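# Move bronze bushings from crate onto turntable disc

## Task

Lift every bronze bushing out of the crate and set each one standing on one of its open ends, resting straight on the turntable's disc and not on the central hub. The steel bushings must stay in the crate. Do not end the scene while any bushing is still turning with the disc. The crate must end up level and still inside its corner guides. A result only counts if it holds without the robot keeping it there. At the end, nothing the robot is touching may settle by more than about a fingernail's width once released. Nothing may be put or knocked off the table.

## Robot and tools

Robot: one UR3e arm with a Robotiq 2F-85 two-finger gripper. Every command row covers this single arm, so there is never a separate list per arm.

Frames: the scene frame has its origin on the table top directly below the arm base, +z up, +x forward and +y to the left when facing along +x. The base may sit slightly tilted. Results give end_effector_position (metres) and end_effector_quat_wxyz, plus linear (m/s) and angular (rad/s) velocities, all in this frame. The reported point is the spot between the pads when they are shut; the printed value can be slightly off, more so at long reach. In the gripper's own axes, +z runs out along the fingers and y is the closing direction. Closed fingertips extend about 19 mm past the reported point, open ones about 6 mm. A flat block juts roughly 9 cm toward the gripper's +x and rotates with it.

The row: 9 numbers, each in [-1, 1], in this fixed order: elbow, shoulder lift, shoulder pan, wrist 1, wrist 2, wrist 3, gripper position, gripper force_limit, gripper speed. Note the elbow comes first and the pan third. The six joint values are offsets, not poses, measured from the joint angles at the start of the current action (not from the previous row). Scale: 1.0 equals 1.989 rad for elbow, shoulder lift and shoulder pan, and 3.977 rad for the three wrist joints. Stated joint ranges: pan -3.142 to 3.142, lift -6.283 to 6.283, elbow 0.000 to 3.142, each wrist -6.283 to 6.283. Asking a joint more than 0.010 rad beyond its range gets the action refused; if the first action of a call fails this, nothing in the call runs. A result line "joint sent to its limit" means a joint was stopped at its end.

Gripper numbers are absolute settings: position +1 fully open (85 mm), pads touch near -0.8, -1 squeezes until blocked. force_limit -1, 0, +1 gives roughly 20, 128, 235 N per pad on a 40 mm part; speed -1, 0, +1 gives roughly 20, 85, 150 mm/s, and faster closing adds a little grip force. Fingers move about 13 mm away from the wrist while closing, so leave clearance above surfaces. A stopped finger ignores new force or speed values until position changes by at least 0.01; to grip more softly, open first.

Tools:
- execute_actions(actions): a list of up to 15 actions; each action is a list of 1 to 15 rows, one row per 1/30 s step, 15 steps per action; a short action repeats its last row. An empty list just returns state and images.
- move(target, speed, blocking): target is one 9-number row whose joint offsets count from the "Joint positions" of the latest result that lists them. speed is the top joint speed in rad/s, 0.01 to 2 (default 0.5). All joints finish together, so the hand follows a curve; paths run 0.5 to 10 s and do not avoid obstacles. The "move:" line reports the ending (done, off_target, moving, held, fault), limits=held or none, and the joint farthest from target. With blocking=false you get control after 0.5 s; use wait(0) to check, or stop, before sending anything else.
- wait(seconds): 0 to 10, arm holds its last command.
- stop(): brakes a running move; fingers continue.
- zoom_image(camera, region): camera is cam_high (896x504), cam_low (896x504) or cam_wrist (504x504 fisheye); region [x0, y0, x1, y1] in pixels from the top-left, no larger than 504 by 504.
- read_manual(section): licence texts only.
- finished_scene(scene): ends the current scene, given its number; irreversible.

Motion limits: each step the joint target is kept within 0.575 rad (pan, lift, elbow) or 1.15 rad (wrists) of the measured angle, and targets putting the hand over 100 mm from where it is get scaled back, so big offsets need several actions. Motion lags commands by about 0.17 s. "Joint targets" shows what joints are currently driven toward. "joint command not followed" means the clearance check altered targets.

Result fields: Joint positions and velocities in the row order above (rad, rad/s). object_status: 0 moving, 1 blocked while opening, 2 blocked while closing (a real grip), 3 reached the set position or fully shut. position_measured is in counts: 3 open, ~78 is 60 mm, ~130 is 40 mm, ~180 is 20 mm, 230 pads together. Wrist force and torque are in the gripper's axes, noisy, with an offset up to about 3.5 N, saturating near 30 N; "no reading" is normal at the start.

Safety: contact torque reaching a joint's load limit (pan and lift 50.7, elbow 26.3, wrists 8.46 N m, held weight included) or any external force of 150 N halts the arm for 10 s and drops the rest of the call. The arm is stiff, so commanding even slightly past a firm contact can fault it; approach slowly. Holding loads heats motors: a MOTOR HOT warning appears from 70 °C and brakes lock at 85 °C. The sim runs while you deliberate, holding the last command. Occasional tugs on held parts or pushes on loose items can occur. Avoid drops, slams, hard pushes, tipping the crate, and anything leaving the table; release bushings upright and let the disc settle before finishing.

Each tool is called after "Emit:" as name([rows], argument=value, ...), one row to a line, values as JSON.

## Session

Emit:
execute_actions(actions=[])

Scene clock: 0.00 s.
end_effector_position=(+0.0728, +0.2495, +0.1879) position_measured=3 object_status=3 end_effector_quat_wxyz=(-0.195, +0.887, +0.419, +0.007) end_effector_velocity=(+0.000, +0.000, -0.000) end_effector_angular_velocity=(-0.000, -0.000, -0.001)
Joint names: [elbow, shoulder lift, shoulder pan, wrist 1, wrist 2, wrist 3]
Joint positions: [ 2.514 -2.61   1.137 -2.017 -1.591  3.097]
Joint velocities: [-0.    -0.    -0.001  0.     0.    -0.   ]
Motor temperatures (°C, as the motors report them): [38 32 32 43 43 38]
Wrist force (N, on the end effector, along its own x y z axes, offset not removed): no reading
Wrist torque (N m, same axes, about the end effector's origin, offset not removed): no reading
Joint targets: [2.514 -2.610 1.137 -2.017 -1.591 3.097]

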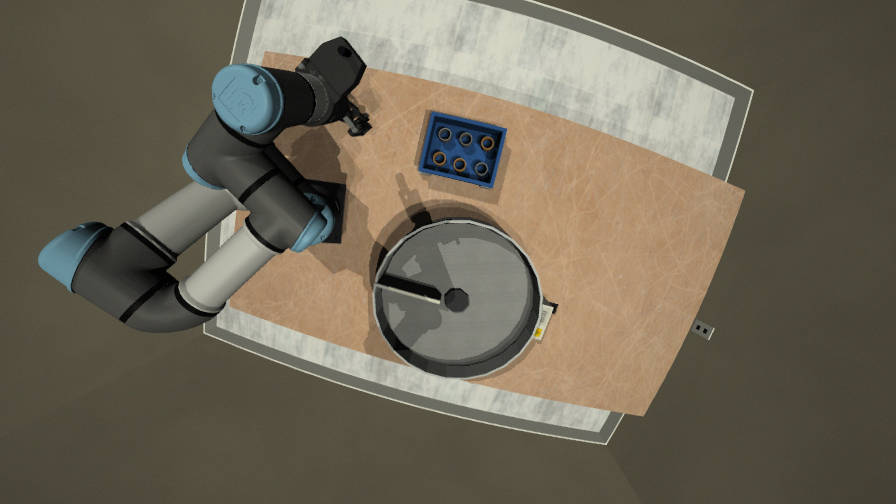

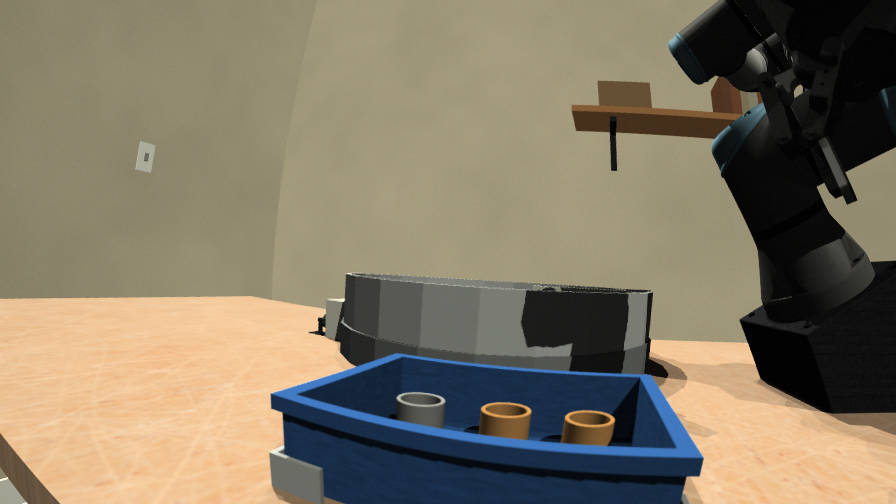

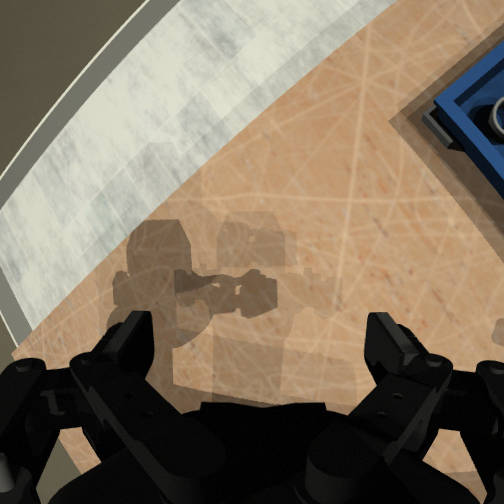

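Emit:
zoom_image(camera="cam_high", region=[360, 90, 600, 390])

Emit:
zoom_image(camera="cam_low", region=[250, 250, 750, 504])

Region (360, 90, 600, 390) of cam_high's 896x504 image, scaled by 1.680, with more detail than that image has; it fills the left 403 columns of this view, and the rest is white.

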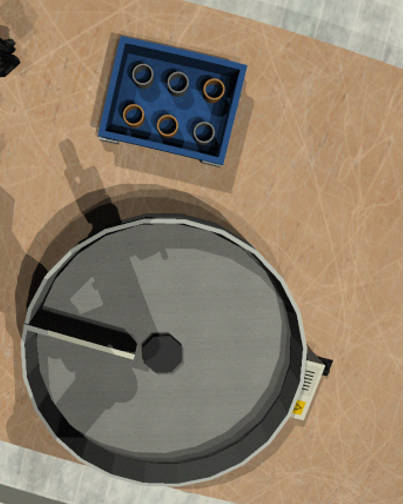

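Region (250, 250, 750, 504) of cam_low's 896x504 image, scaled by 1.008, with more detail than that image has; it fills the top 256 rows of this view, and the rest is white.

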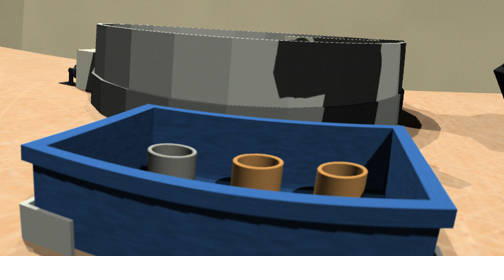

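Emit:
move(target=[-0.1252,0.233,-0.2556,-0.0428,-0.0344,0.111,0.3,0,0], speed=1)

Scene clock: 64.07 s.
end_effector_position=(+0.2544, +0.2032, +0.1211) position_measured=91 object_status=3 end_effector_quat_wxyz=(+0.000, +1.000, -0.001, +0.001) end_effector_velocity=(+0.001, -0.001, -0.001) end_effector_angular_velocity=(-0.002, +0.000, -0.004)
Joint names: [elbow, shoulder lift, shoulder pan, wrist 1, wrist 2, wrist 3]
Joint positions: [ 2.265 -2.146  0.629 -2.187 -1.728  3.538]
Joint velocities: [-0.001  0.003 -0.003 -0.001 -0.001  0.002]
Motor temperatures (°C, as the motors report them): [38 32 32 43 43 38]
Wrist force (N, on the end effector, along its own x y z axes, offset not removed): [-0.1 1.0 0.3]
Wrist torque (N m, same axes, about the end effector's origin, offset not removed): [0.13 0.00 0.02]
Joint targets: [2.265 -2.146 0.629 -2.187 -1.728 3.538]
move: done; limits=none; farthest joint: the shoulder pan, 0.001 radians from its target (0.509 radians at the start)
camera_calibration (this result's frames):
cam_wrist: T_world_to_cam=[[0.0165549, -0.999862, -0.00160742, 0.197081], [-0.971134, -0.0164618, 0.237967, 0.255993], [-0.237961, -0.0023785, -0.971272, 0.327785], [0, 0, 0, 1]] pos_world=[0.323341, 0.202047, 0.257767]

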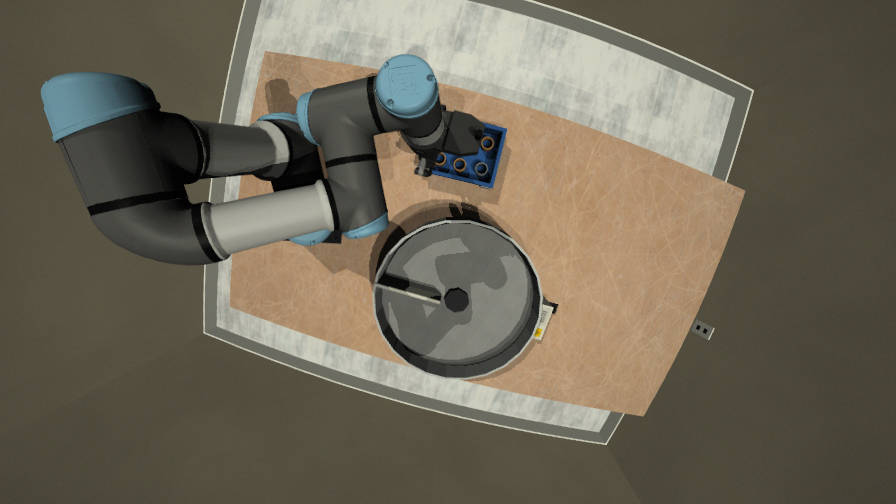

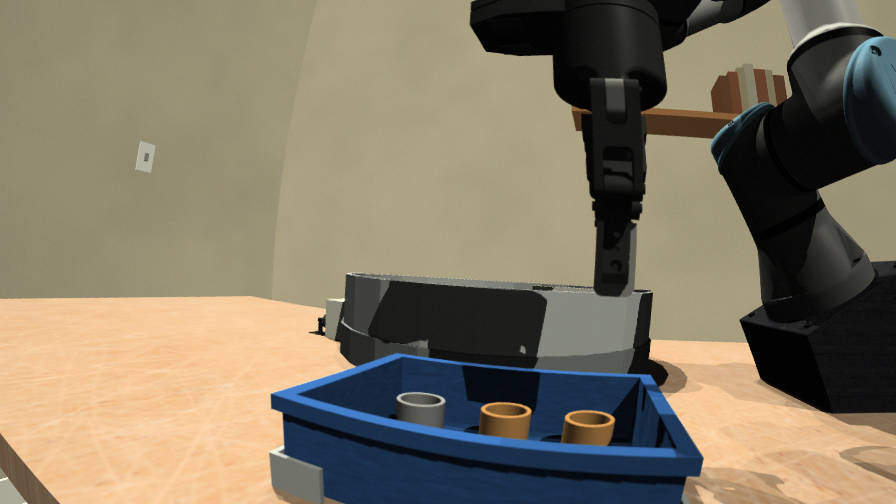

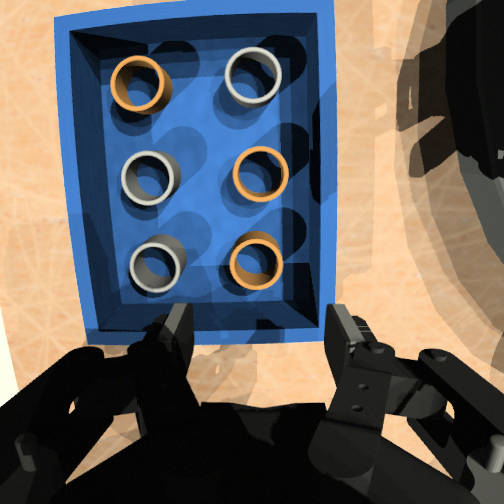

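Emit:
move(target=[0.0672,0.121,-0.0232,-0.0955,0.0056,-0.0103,0.3,0,0])

Scene clock: 79.80 s.
end_effector_position=(+0.2600, +0.2065, +0.0606) position_measured=91 object_status=3 end_effector_quat_wxyz=(+0.000, +1.000, -0.001, +0.000) end_effector_velocity=(+0.000, -0.000, -0.000) end_effector_angular_velocity=(-0.000, -0.001, -0.000)
Joint names: [elbow, shoulder lift, shoulder pan, wrist 1, wrist 2, wrist 3]
Joint positions: [ 2.398 -1.906  0.583 -2.567 -1.706  3.497]
Joint velocities: [ 0.     0.002 -0.001 -0.003 -0.    -0.   ]
Motor temperatures (°C, as the motors report them): [38 32 32 43 43 38]
Wrist force (N, on the end effector, along its own x y z axes, offset not removed): [1.5 2.4 0.5]
Wrist torque (N m, same axes, about the end effector's origin, offset not removed): [0.34 -0.30 0.02]
Joint targets: [2.398 -1.906 0.583 -2.567 -1.706 3.497]
move: done; limits=none; farthest joint: the shoulder lift, 0.001 radians from its target (0.241 radians at the start)
camera_calibration (this result's frames):
cam_wrist: T_world_to_cam=[[0.016674, -0.99986, -0.00157754, 0.20017], [-0.971036, -0.0165694, 0.238356, 0.275798], [-0.238349, -0.00244249, -0.971177, 0.270511], [0, 0, 0, 1]] pos_world=[0.328948, 0.205373, 0.197292]

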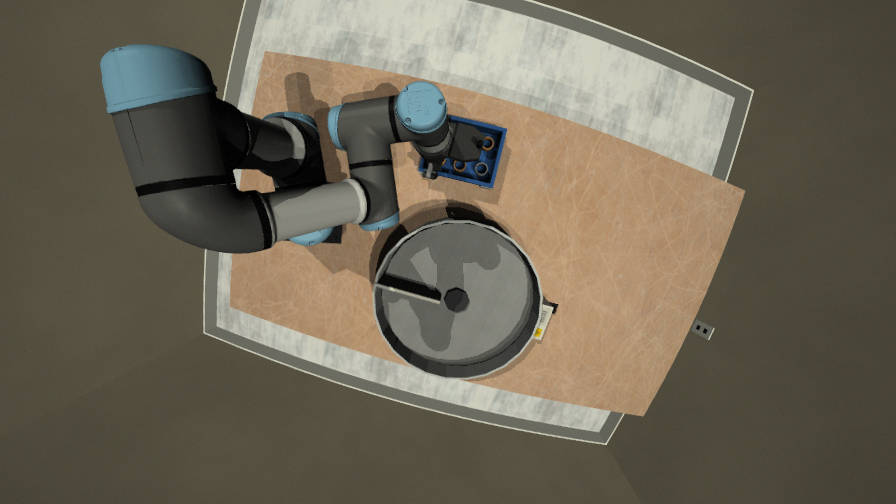

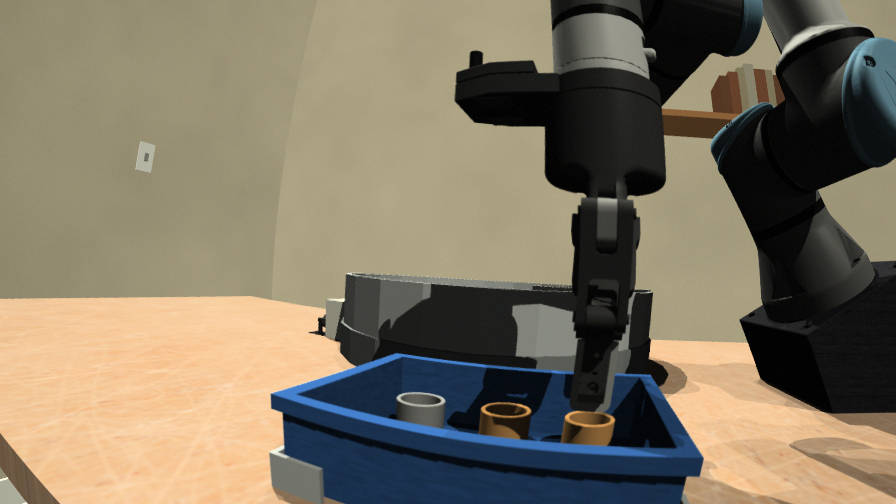

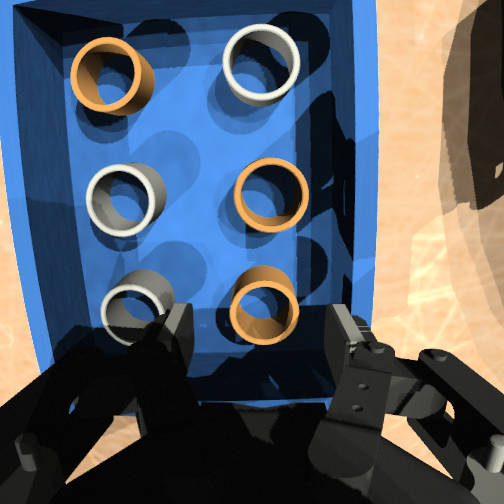

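Emit:
move(target=[0.0451,0.0808,-0.0145,-0.0637,0.0038,-0.0068,0.3,0,0], speed=0.3)

Emit:
execute_actions([
  [[0,0,0,0,0,0,-1,-0.5,0]],
  [[0,0,0,0,0,0,-1,-0.5,0]],
])

Scene clock: 95.57 s.
end_effector_position=(+0.2630, +0.2070, +0.0576) position_measured=91 object_status=3 end_effector_quat_wxyz=(-0.001, +1.000, -0.001, +0.007) end_effector_velocity=(-0.000, +0.000, -0.000) end_effector_angular_velocity=(+0.000, +0.000, +0.000)
Joint names: [elbow, shoulder lift, shoulder pan, wrist 1, wrist 2, wrist 3]
Joint positions: [ 2.408 -1.887  0.582 -2.609 -1.708  3.493]
Joint velocities: [ 0. -0.  0. -0.  0. -0.]
Motor temperatures (°C, as the motors report them): [38 32 32 43 43 38]
Wrist force (N, on the end effector, along its own x y z axes, offset not removed): [-6.5 3.1 -26.3]
Wrist torque (N m, same axes, about the end effector's origin, offset not removed): [-0.90 -0.32 0.33]
Joint targets: [2.408 -1.886 0.582 -2.609 -1.708 3.493]
FORCE FAULT: contact force on the arm reached its limit, and the arm stopped for 10 seconds. The contact can be on any part of the arm, not only on its tool. That time counts as 20 of the actions that you can send in this scene. The arm's remaining commands of this call were not run. The arm holds still and accepts commands again. Move the arm away from the contact; if what it grips holds it there, let go first. Pushing or pulling that hard again can fault the arm again.
move: fault; limits=none; farthest joint: the wrist 1, 0.211 radians from its target (0.253 radians at the start)
camera_calibration (this result's frames):
cam_wrist: T_world_to_cam=[[0.0171055, -0.999849, -0.00297792, 0.200493], [-0.974138, -0.0173366, 0.225289, 0.281209], [-0.225307, -0.000952776, -0.974287, 0.264716], [0, 0, 0, 1]] pos_world=[0.330149, 0.20559, 0.195153]

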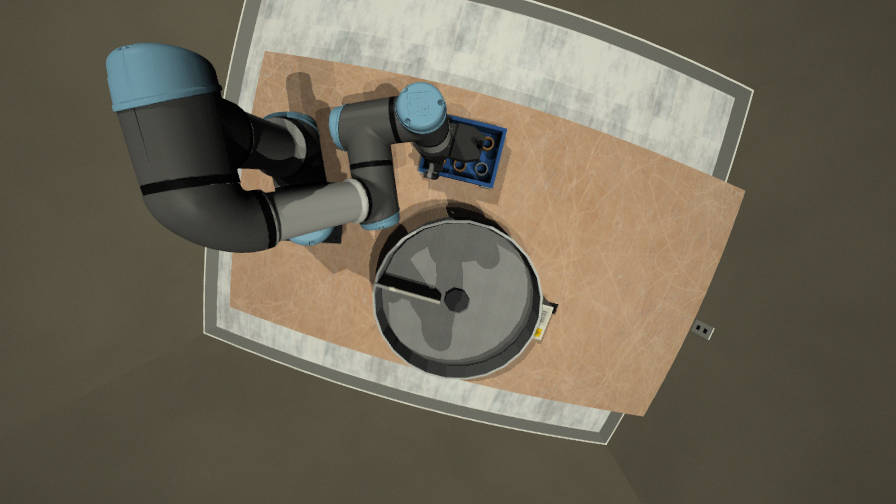

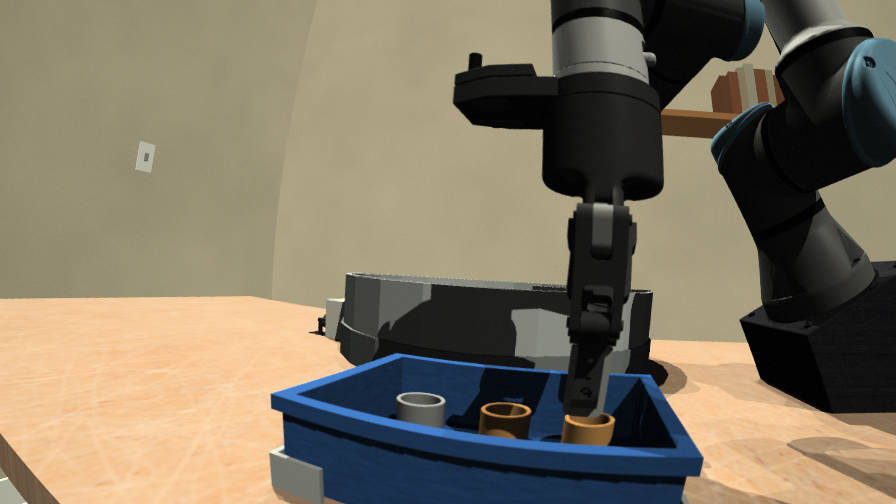

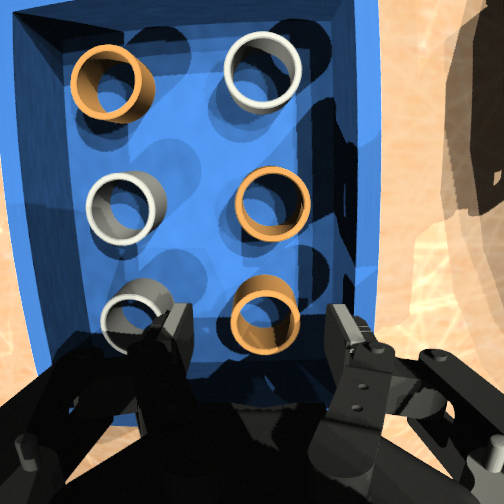

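not run: a fault stop came before this call.

Emit:
move(target=[-0.005,-0.0096,0,0.0106,0,0,-0.02,0,0], speed=0.2)

Emit:
move(target=[0.0451,0.0808,-0.0155,-0.0637,0.0038,-0.0068,-0.02,0,0], speed=0.05, blocking=false)

Emit:
wait(seconds=2)

Scene clock: 102.43 s.
end_effector_position=(+0.2606, +0.2057, +0.0605) position_measured=131 object_status=3 end_effector_quat_wxyz=(+0.002, +1.000, +0.000, +0.001) end_effector_velocity=(-0.000, +0.000, +0.000) end_effector_angular_velocity=(-0.000, +0.001, +0.000)
Joint names: [elbow, shoulder lift, shoulder pan, wrist 1, wrist 2, wrist 3]
Joint positions: [ 2.398 -1.906  0.582 -2.567 -1.708  3.493]
Joint velocities: [-0.    -0.001  0.     0.002  0.    -0.   ]
Motor temperatures (°C, as the motors report them): [38 32 32 43 43 38]
Wrist force (N, on the end effector, along its own x y z axes, offset not removed): [1.4 1.0 0.4]
Wrist torque (N m, same axes, about the end effector's origin, offset not removed): [0.09 -0.28 -0.03]
Joint targets: [2.398 -1.906 0.582 -2.567 -1.708 3.493]
move: done; limits=none; farthest joint: the shoulder lift, 0.001 radians from its target (0.020 radians at the start)
camera_calibration (this result's frames):
cam_wrist: T_world_to_cam=[[0.0188373, -0.999822, 0.00127539, 0.198527], [-0.971297, -0.0179973, 0.237188, 0.276869], [-0.237123, -0.00570676, -0.971463, 0.270915], [0, 0, 0, 1]] pos_world=[0.329423, 0.20502, 0.197261]

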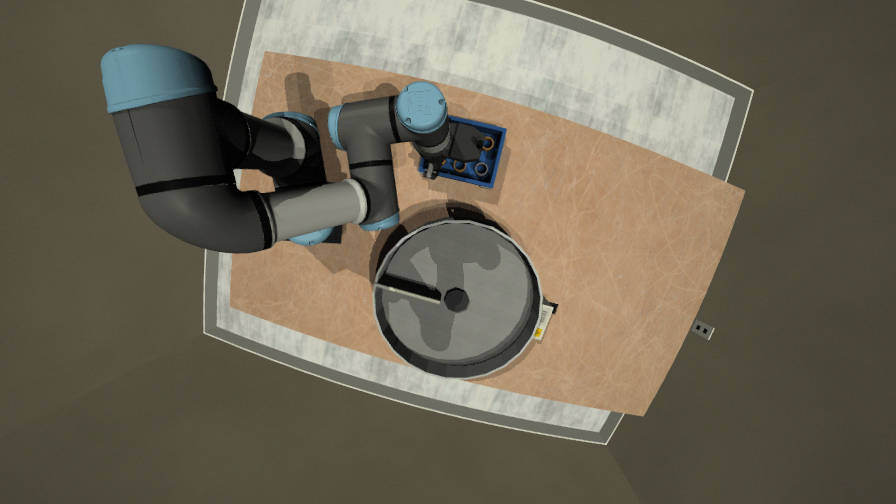

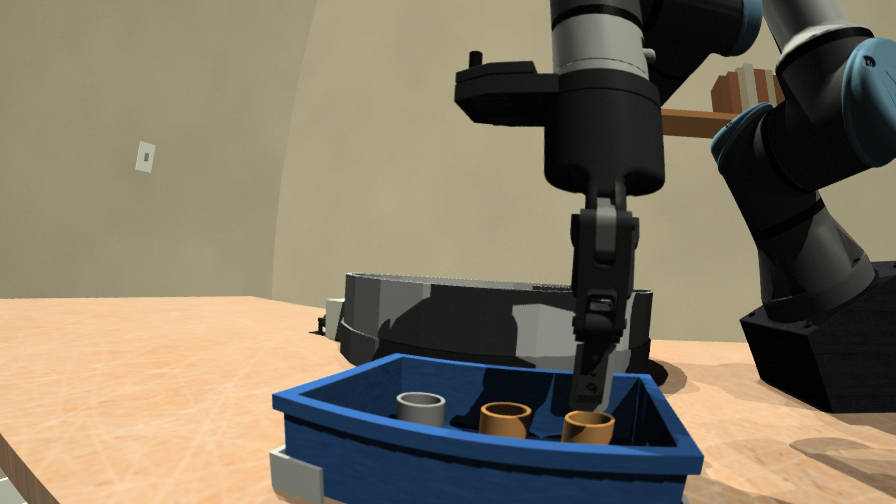

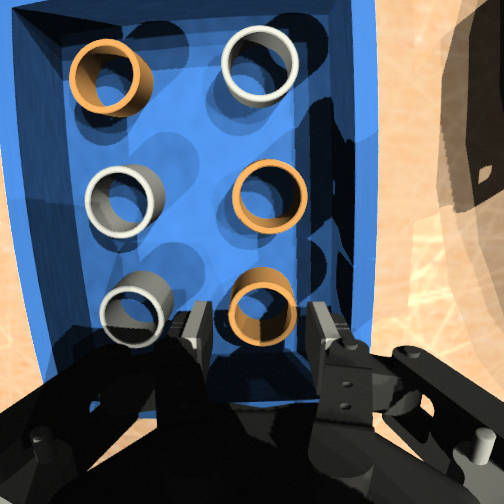

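Scene clock: 102.93 s.
end_effector_position=(+0.2604, +0.2055, +0.0579) position_measured=131 object_status=3 end_effector_quat_wxyz=(+0.002, +1.000, +0.000, +0.001) end_effector_velocity=(-0.001, -0.000, -0.007) end_effector_angular_velocity=(-0.000, +0.001, -0.001)
Joint names: [elbow, shoulder lift, shoulder pan, wrist 1, wrist 2, wrist 3]
Joint positions: [ 2.404 -1.894  0.58  -2.585 -1.707  3.491]
Joint velocities: [ 0.017  0.031 -0.006 -0.048  0.003 -0.005]
Motor temperatures (°C, as the motors report them): [38 32 32 43 43 38]
Wrist force (N, on the end effector, along its own x y z axes, offset not removed): [0.7 1.1 0.2]
Wrist torque (N m, same axes, about the end effector's origin, offset not removed): [0.15 -0.13 0.02]
Joint targets: [2.407 -1.890 0.579 -2.592 -1.707 3.491]
move: running; limits=none; farthest joint: the wrist 1, 0.235 radians from its target (0.253 radians at the start)
camera_calibration (this result's frames):
cam_wrist: T_world_to_cam=[[0.0188315, -0.999822, 0.00126524, 0.198423], [-0.971291, -0.0179939, 0.237213, 0.277302], [-0.237147, -0.00569598, -0.971457, 0.268332], [0, 0, 0, 1]] pos_world=[0.329239, 0.204906, 0.194643]

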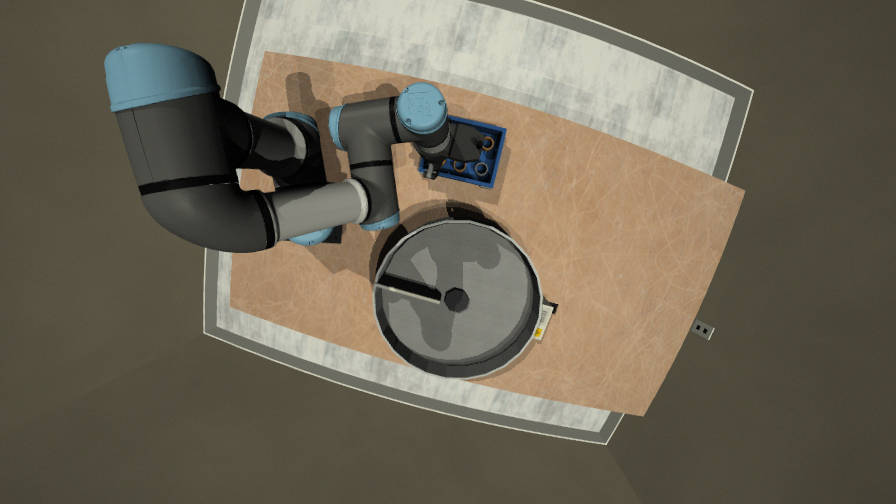

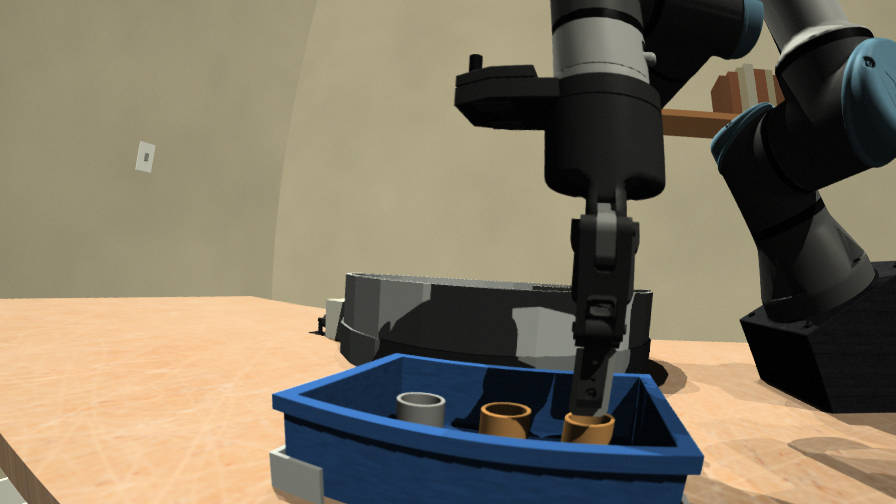

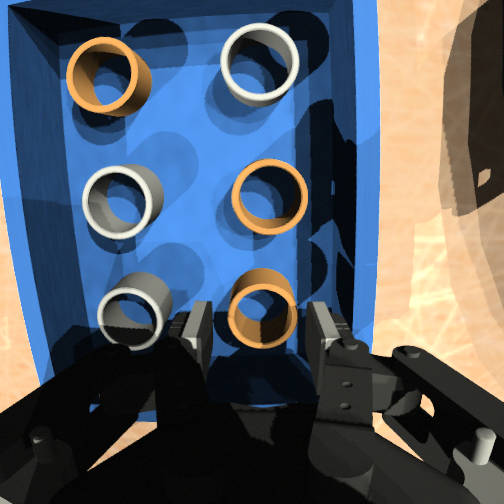

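Scene clock: 104.93 s.
end_effector_position=(+0.2587, +0.2045, +0.0436) position_measured=131 object_status=3 end_effector_quat_wxyz=(+0.002, +1.000, +0.000, +0.001) end_effector_velocity=(-0.002, -0.001, -0.007) end_effector_angular_velocity=(-0.000, +0.002, -0.000)
Joint names: [elbow, shoulder lift, shoulder pan, wrist 1, wrist 2, wrist 3]
Joint positions: [ 2.439 -1.831  0.568 -2.685 -1.701  3.481]
Joint velocities: [ 0.018  0.032 -0.006 -0.049  0.003 -0.005]
Motor temperatures (°C, as the motors report them): [38 32 32 43 43 38]
Wrist force (N, on the end effector, along its own x y z axes, offset not removed): [1.1 2.1 0.1]
Wrist torque (N m, same axes, about the end effector's origin, offset not removed): [0.31 -0.21 0.06]
Joint targets: [2.442 -1.827 0.567 -2.692 -1.701 3.480]
earlier move: running; limits=none; farthest joint: the wrist 1, 0.136 radians from its target (0.253 radians at the start)
wait: 2.00 s; no rest
camera_calibration (this result's frames):
cam_wrist: T_world_to_cam=[[0.018795, -0.999823, 0.00128185, 0.197459], [-0.971223, -0.0179529, 0.237494, 0.278948], [-0.237429, -0.00570867, -0.971388, 0.254129], [0, 0, 0, 1]] pos_world=[0.327547, 0.203882, 0.180356]

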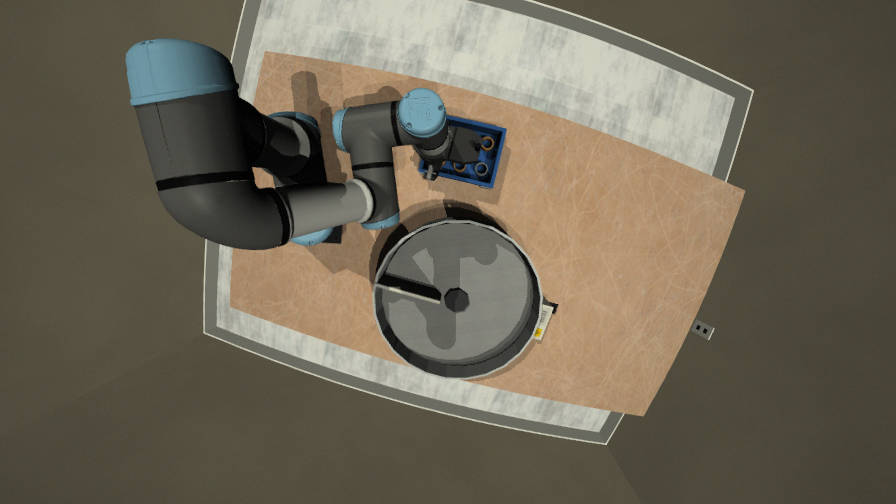

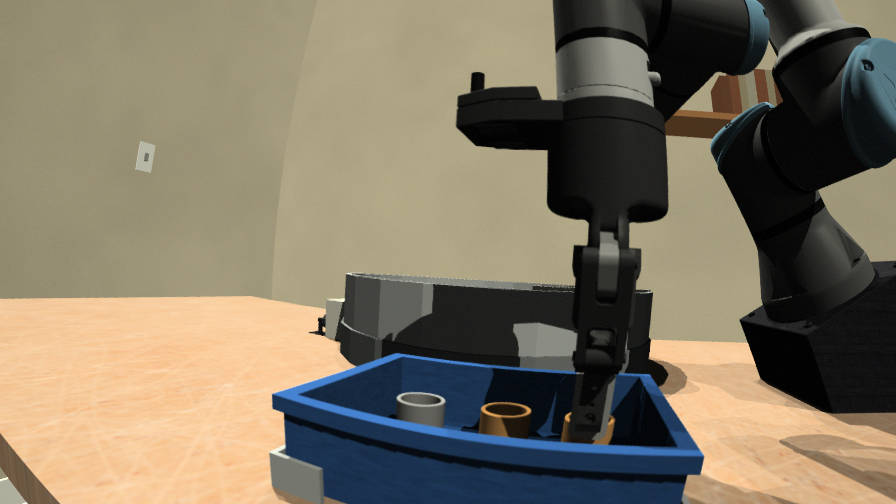

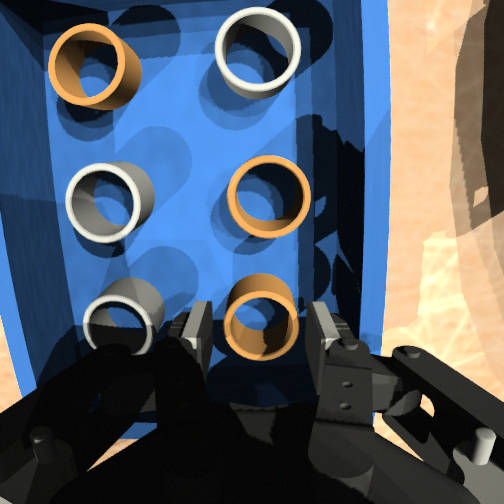

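Going well.

Emit:
wait(seconds=4)

Scene clock: 107.87 s.
end_effector_position=(+0.2548, +0.2023, +0.0257) position_measured=131 object_status=3 end_effector_quat_wxyz=(+0.002, +1.000, +0.000, +0.001) end_effector_velocity=(-0.001, -0.000, -0.001) end_effector_angular_velocity=(-0.001, +0.002, +0.000)
Joint names: [elbow, shoulder lift, shoulder pan, wrist 1, wrist 2, wrist 3]
Joint positions: [ 2.487 -1.745  0.551 -2.821 -1.693  3.466]
Joint velocities: [ 0.002  0.003 -0.    -0.002 -0.    -0.   ]
Motor temperatures (°C, as the motors report them): [38 32 32 43 43 38]
Wrist force (N, on the end effector, along its own x y z axes, offset not removed): [-0.5 -11.2 -30.0]
Wrist torque (N m, same axes, about the end effector's origin, offset not removed): [-1.83 -0.11 0.07]
Joint targets: [2.488 -1.745 0.551 -2.821 -1.693 3.466]
earlier move: done; limits=none; farthest joint: the shoulder pan, 0.000 radians from its target (0.031 radians at the start)
wait: 1.93 of 4 s (the move ended)
camera_calibration (this result's frames):
cam_wrist: T_world_to_cam=[[0.0187617, -0.999823, 0.00105445, 0.195318], [-0.971236, -0.0179749, 0.237441, 0.279399], [-0.23738, -0.00547892, -0.971401, 0.235713], [0, 0, 0, 1]] pos_world=[0.323651, 0.201597, 0.162425]

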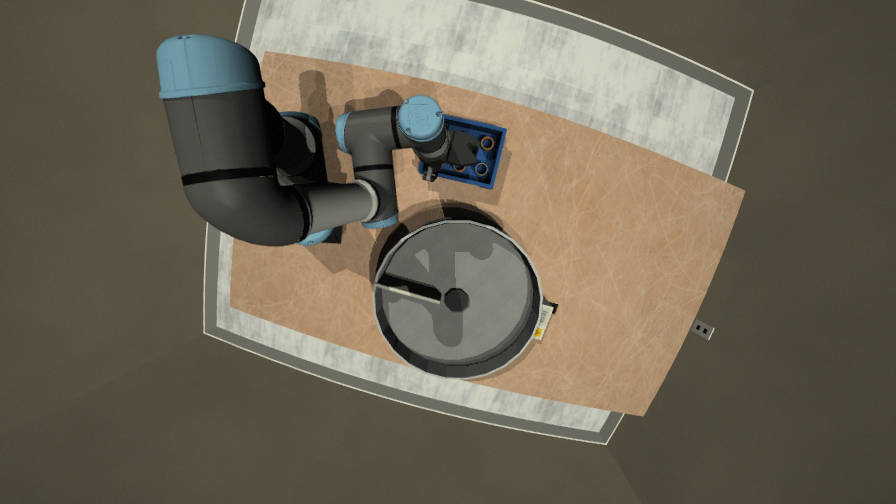

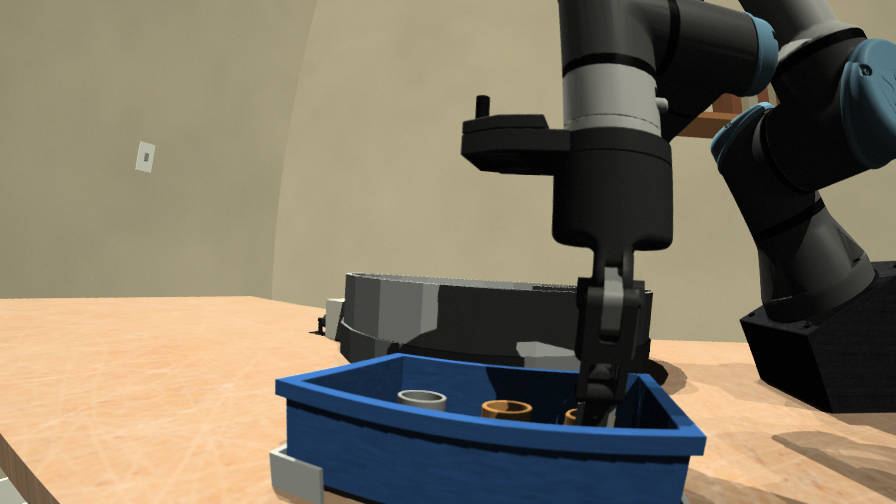

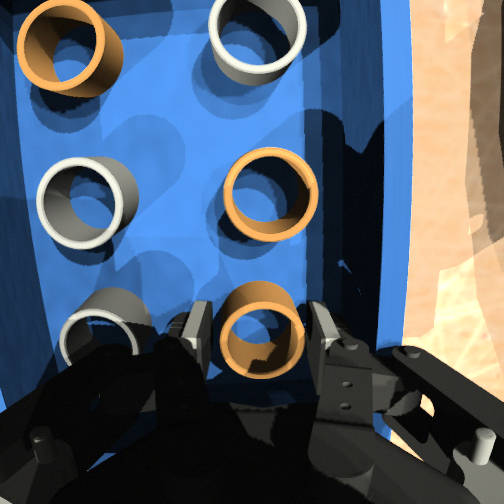

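Emit:
move(target=[-0.013,-0.023,0.004,0.018,-0.001,0.002,-0.02,0,0], speed=0.2)

Emit:
execute_actions([
  [[0,0,0,0,0,0,-1,-0.5,0]],
  [[0,0,0,0,0,0,-1,-0.5,0]],
])

Scene clock: 111.77 s.
end_effector_position=(+0.2575, +0.2036, +0.0350) position_measured=131 object_status=3 end_effector_quat_wxyz=(+0.001, +1.000, -0.000, +0.001) end_effector_velocity=(+0.000, -0.000, +0.000) end_effector_angular_velocity=(-0.000, -0.000, -0.000)
Joint names: [elbow, shoulder lift, shoulder pan, wrist 1, wrist 2, wrist 3]
Joint positions: [ 2.462 -1.791  0.559 -2.749 -1.697  3.474]
Joint velocities: [-0.001 -0.002 -0.     0.003 -0.     0.   ]
Motor temperatures (°C, as the motors report them): [38 32 32 43 43 38]
Wrist force (N, on the end effector, along its own x y z axes, offset not removed): [0.8 1.2 0.7]
Wrist torque (N m, same axes, about the end effector's origin, offset not removed): [0.15 -0.20 -0.01]
Joint targets: [2.462 -1.791 0.559 -2.749 -1.697 3.474]
move: done; limits=none; farthest joint: the elbow, 0.001 radians from its target (0.026 radians at the start)
camera_calibration (this result's frames):
cam_wrist: T_world_to_cam=[[0.0177118, -0.999843, 0.000899158, 0.196829], [-0.971454, -0.0169961, 0.236618, 0.279729], [-0.236565, -0.00506441, -0.971602, 0.245128], [0, 0, 0, 1]] pos_world=[0.326246, 0.202794, 0.171801]

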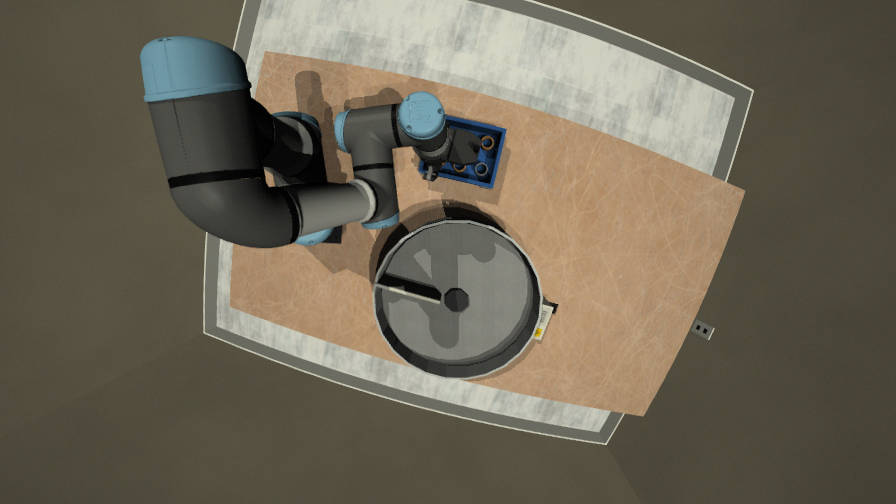

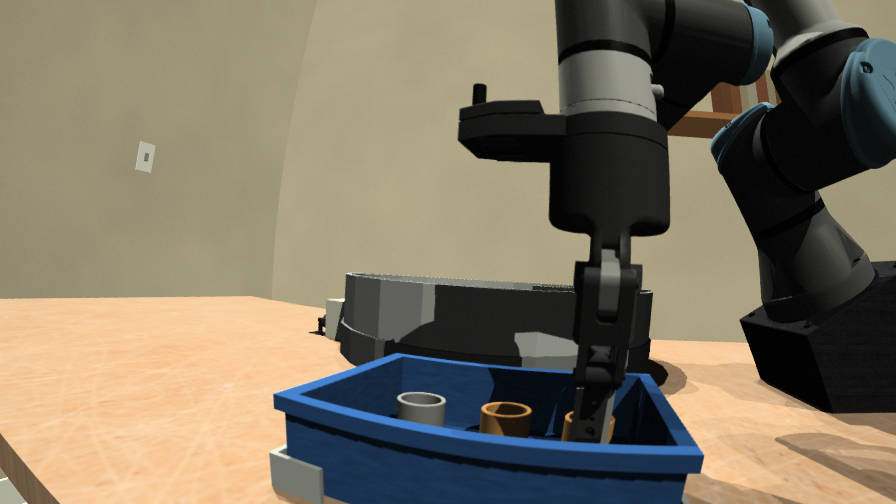

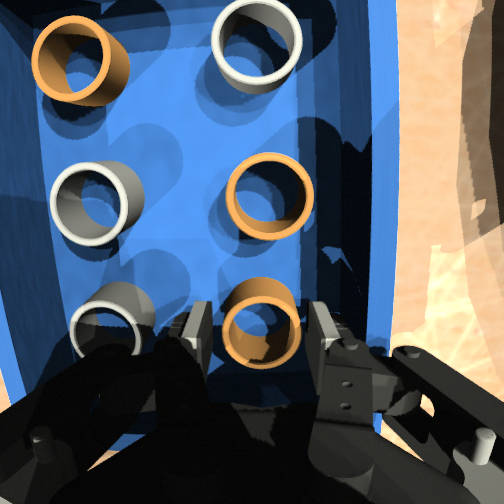

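Scene clock: 112.77 s.
end_effector_position=(+0.2576, +0.2036, +0.0351) position_measured=155 object_status=2 end_effector_quat_wxyz=(+0.001, +1.000, -0.000, +0.001) end_effector_velocity=(-0.001, -0.000, -0.000) end_effector_angular_velocity=(-0.001, +0.001, -0.000)
Joint names: [elbow, shoulder lift, shoulder pan, wrist 1, wrist 2, wrist 3]
Joint positions: [ 2.462 -1.791  0.559 -2.749 -1.697  3.474]
Joint velocities: [ 0.002 -0.    -0.001  0.    -0.    -0.   ]
Motor temperatures (°C, as the motors report them): [38 32 32 43 43 38]
Wrist force (N, on the end effector, along its own x y z axes, offset not removed): [-3.1 2.7 -15.2]
Wrist torque (N m, same axes, about the end effector's origin, offset not removed): [0.11 -0.15 0.04]
Joint targets: [2.462 -1.791 0.559 -2.749 -1.697 3.474]
camera_calibration (this result's frames):
cam_wrist: T_world_to_cam=[[0.0177332, -0.999842, 0.000853288, 0.196843], [-0.971495, -0.0170286, 0.236446, 0.279786], [-0.236394, -0.00502191, -0.971644, 0.24514], [0, 0, 0, 1]] pos_world=[0.32627, 0.202807, 0.171867]

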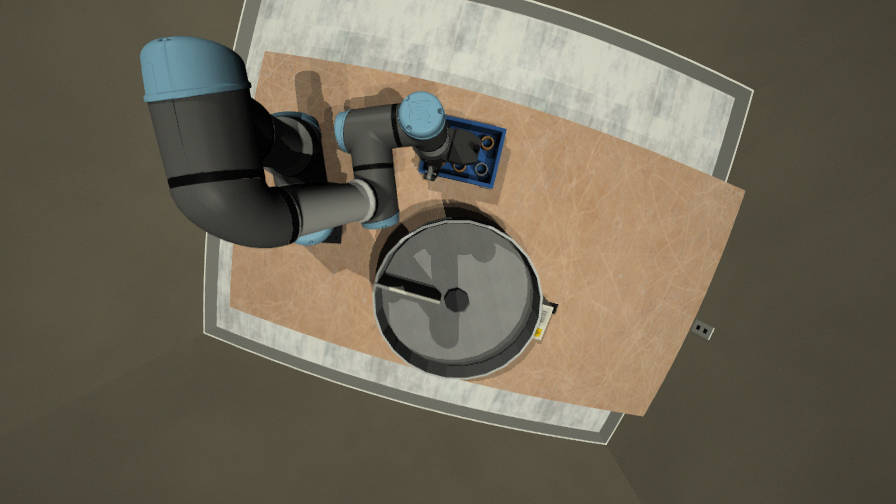

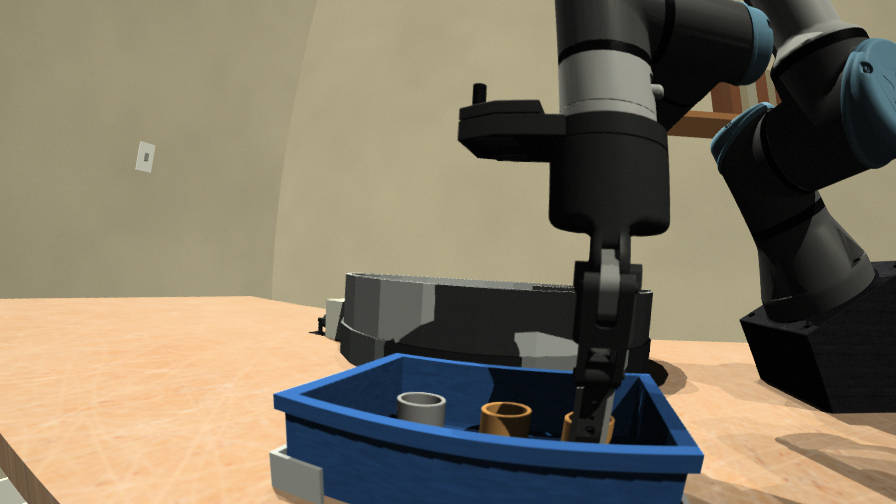

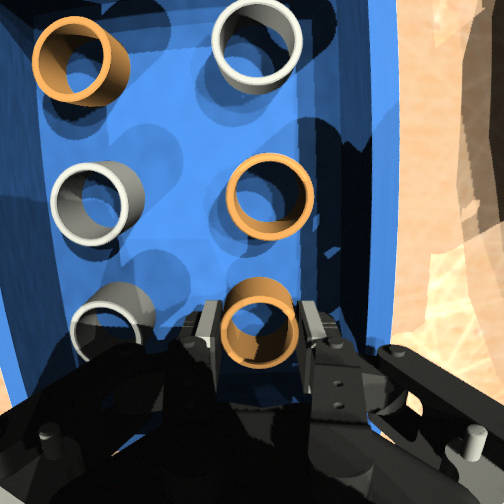

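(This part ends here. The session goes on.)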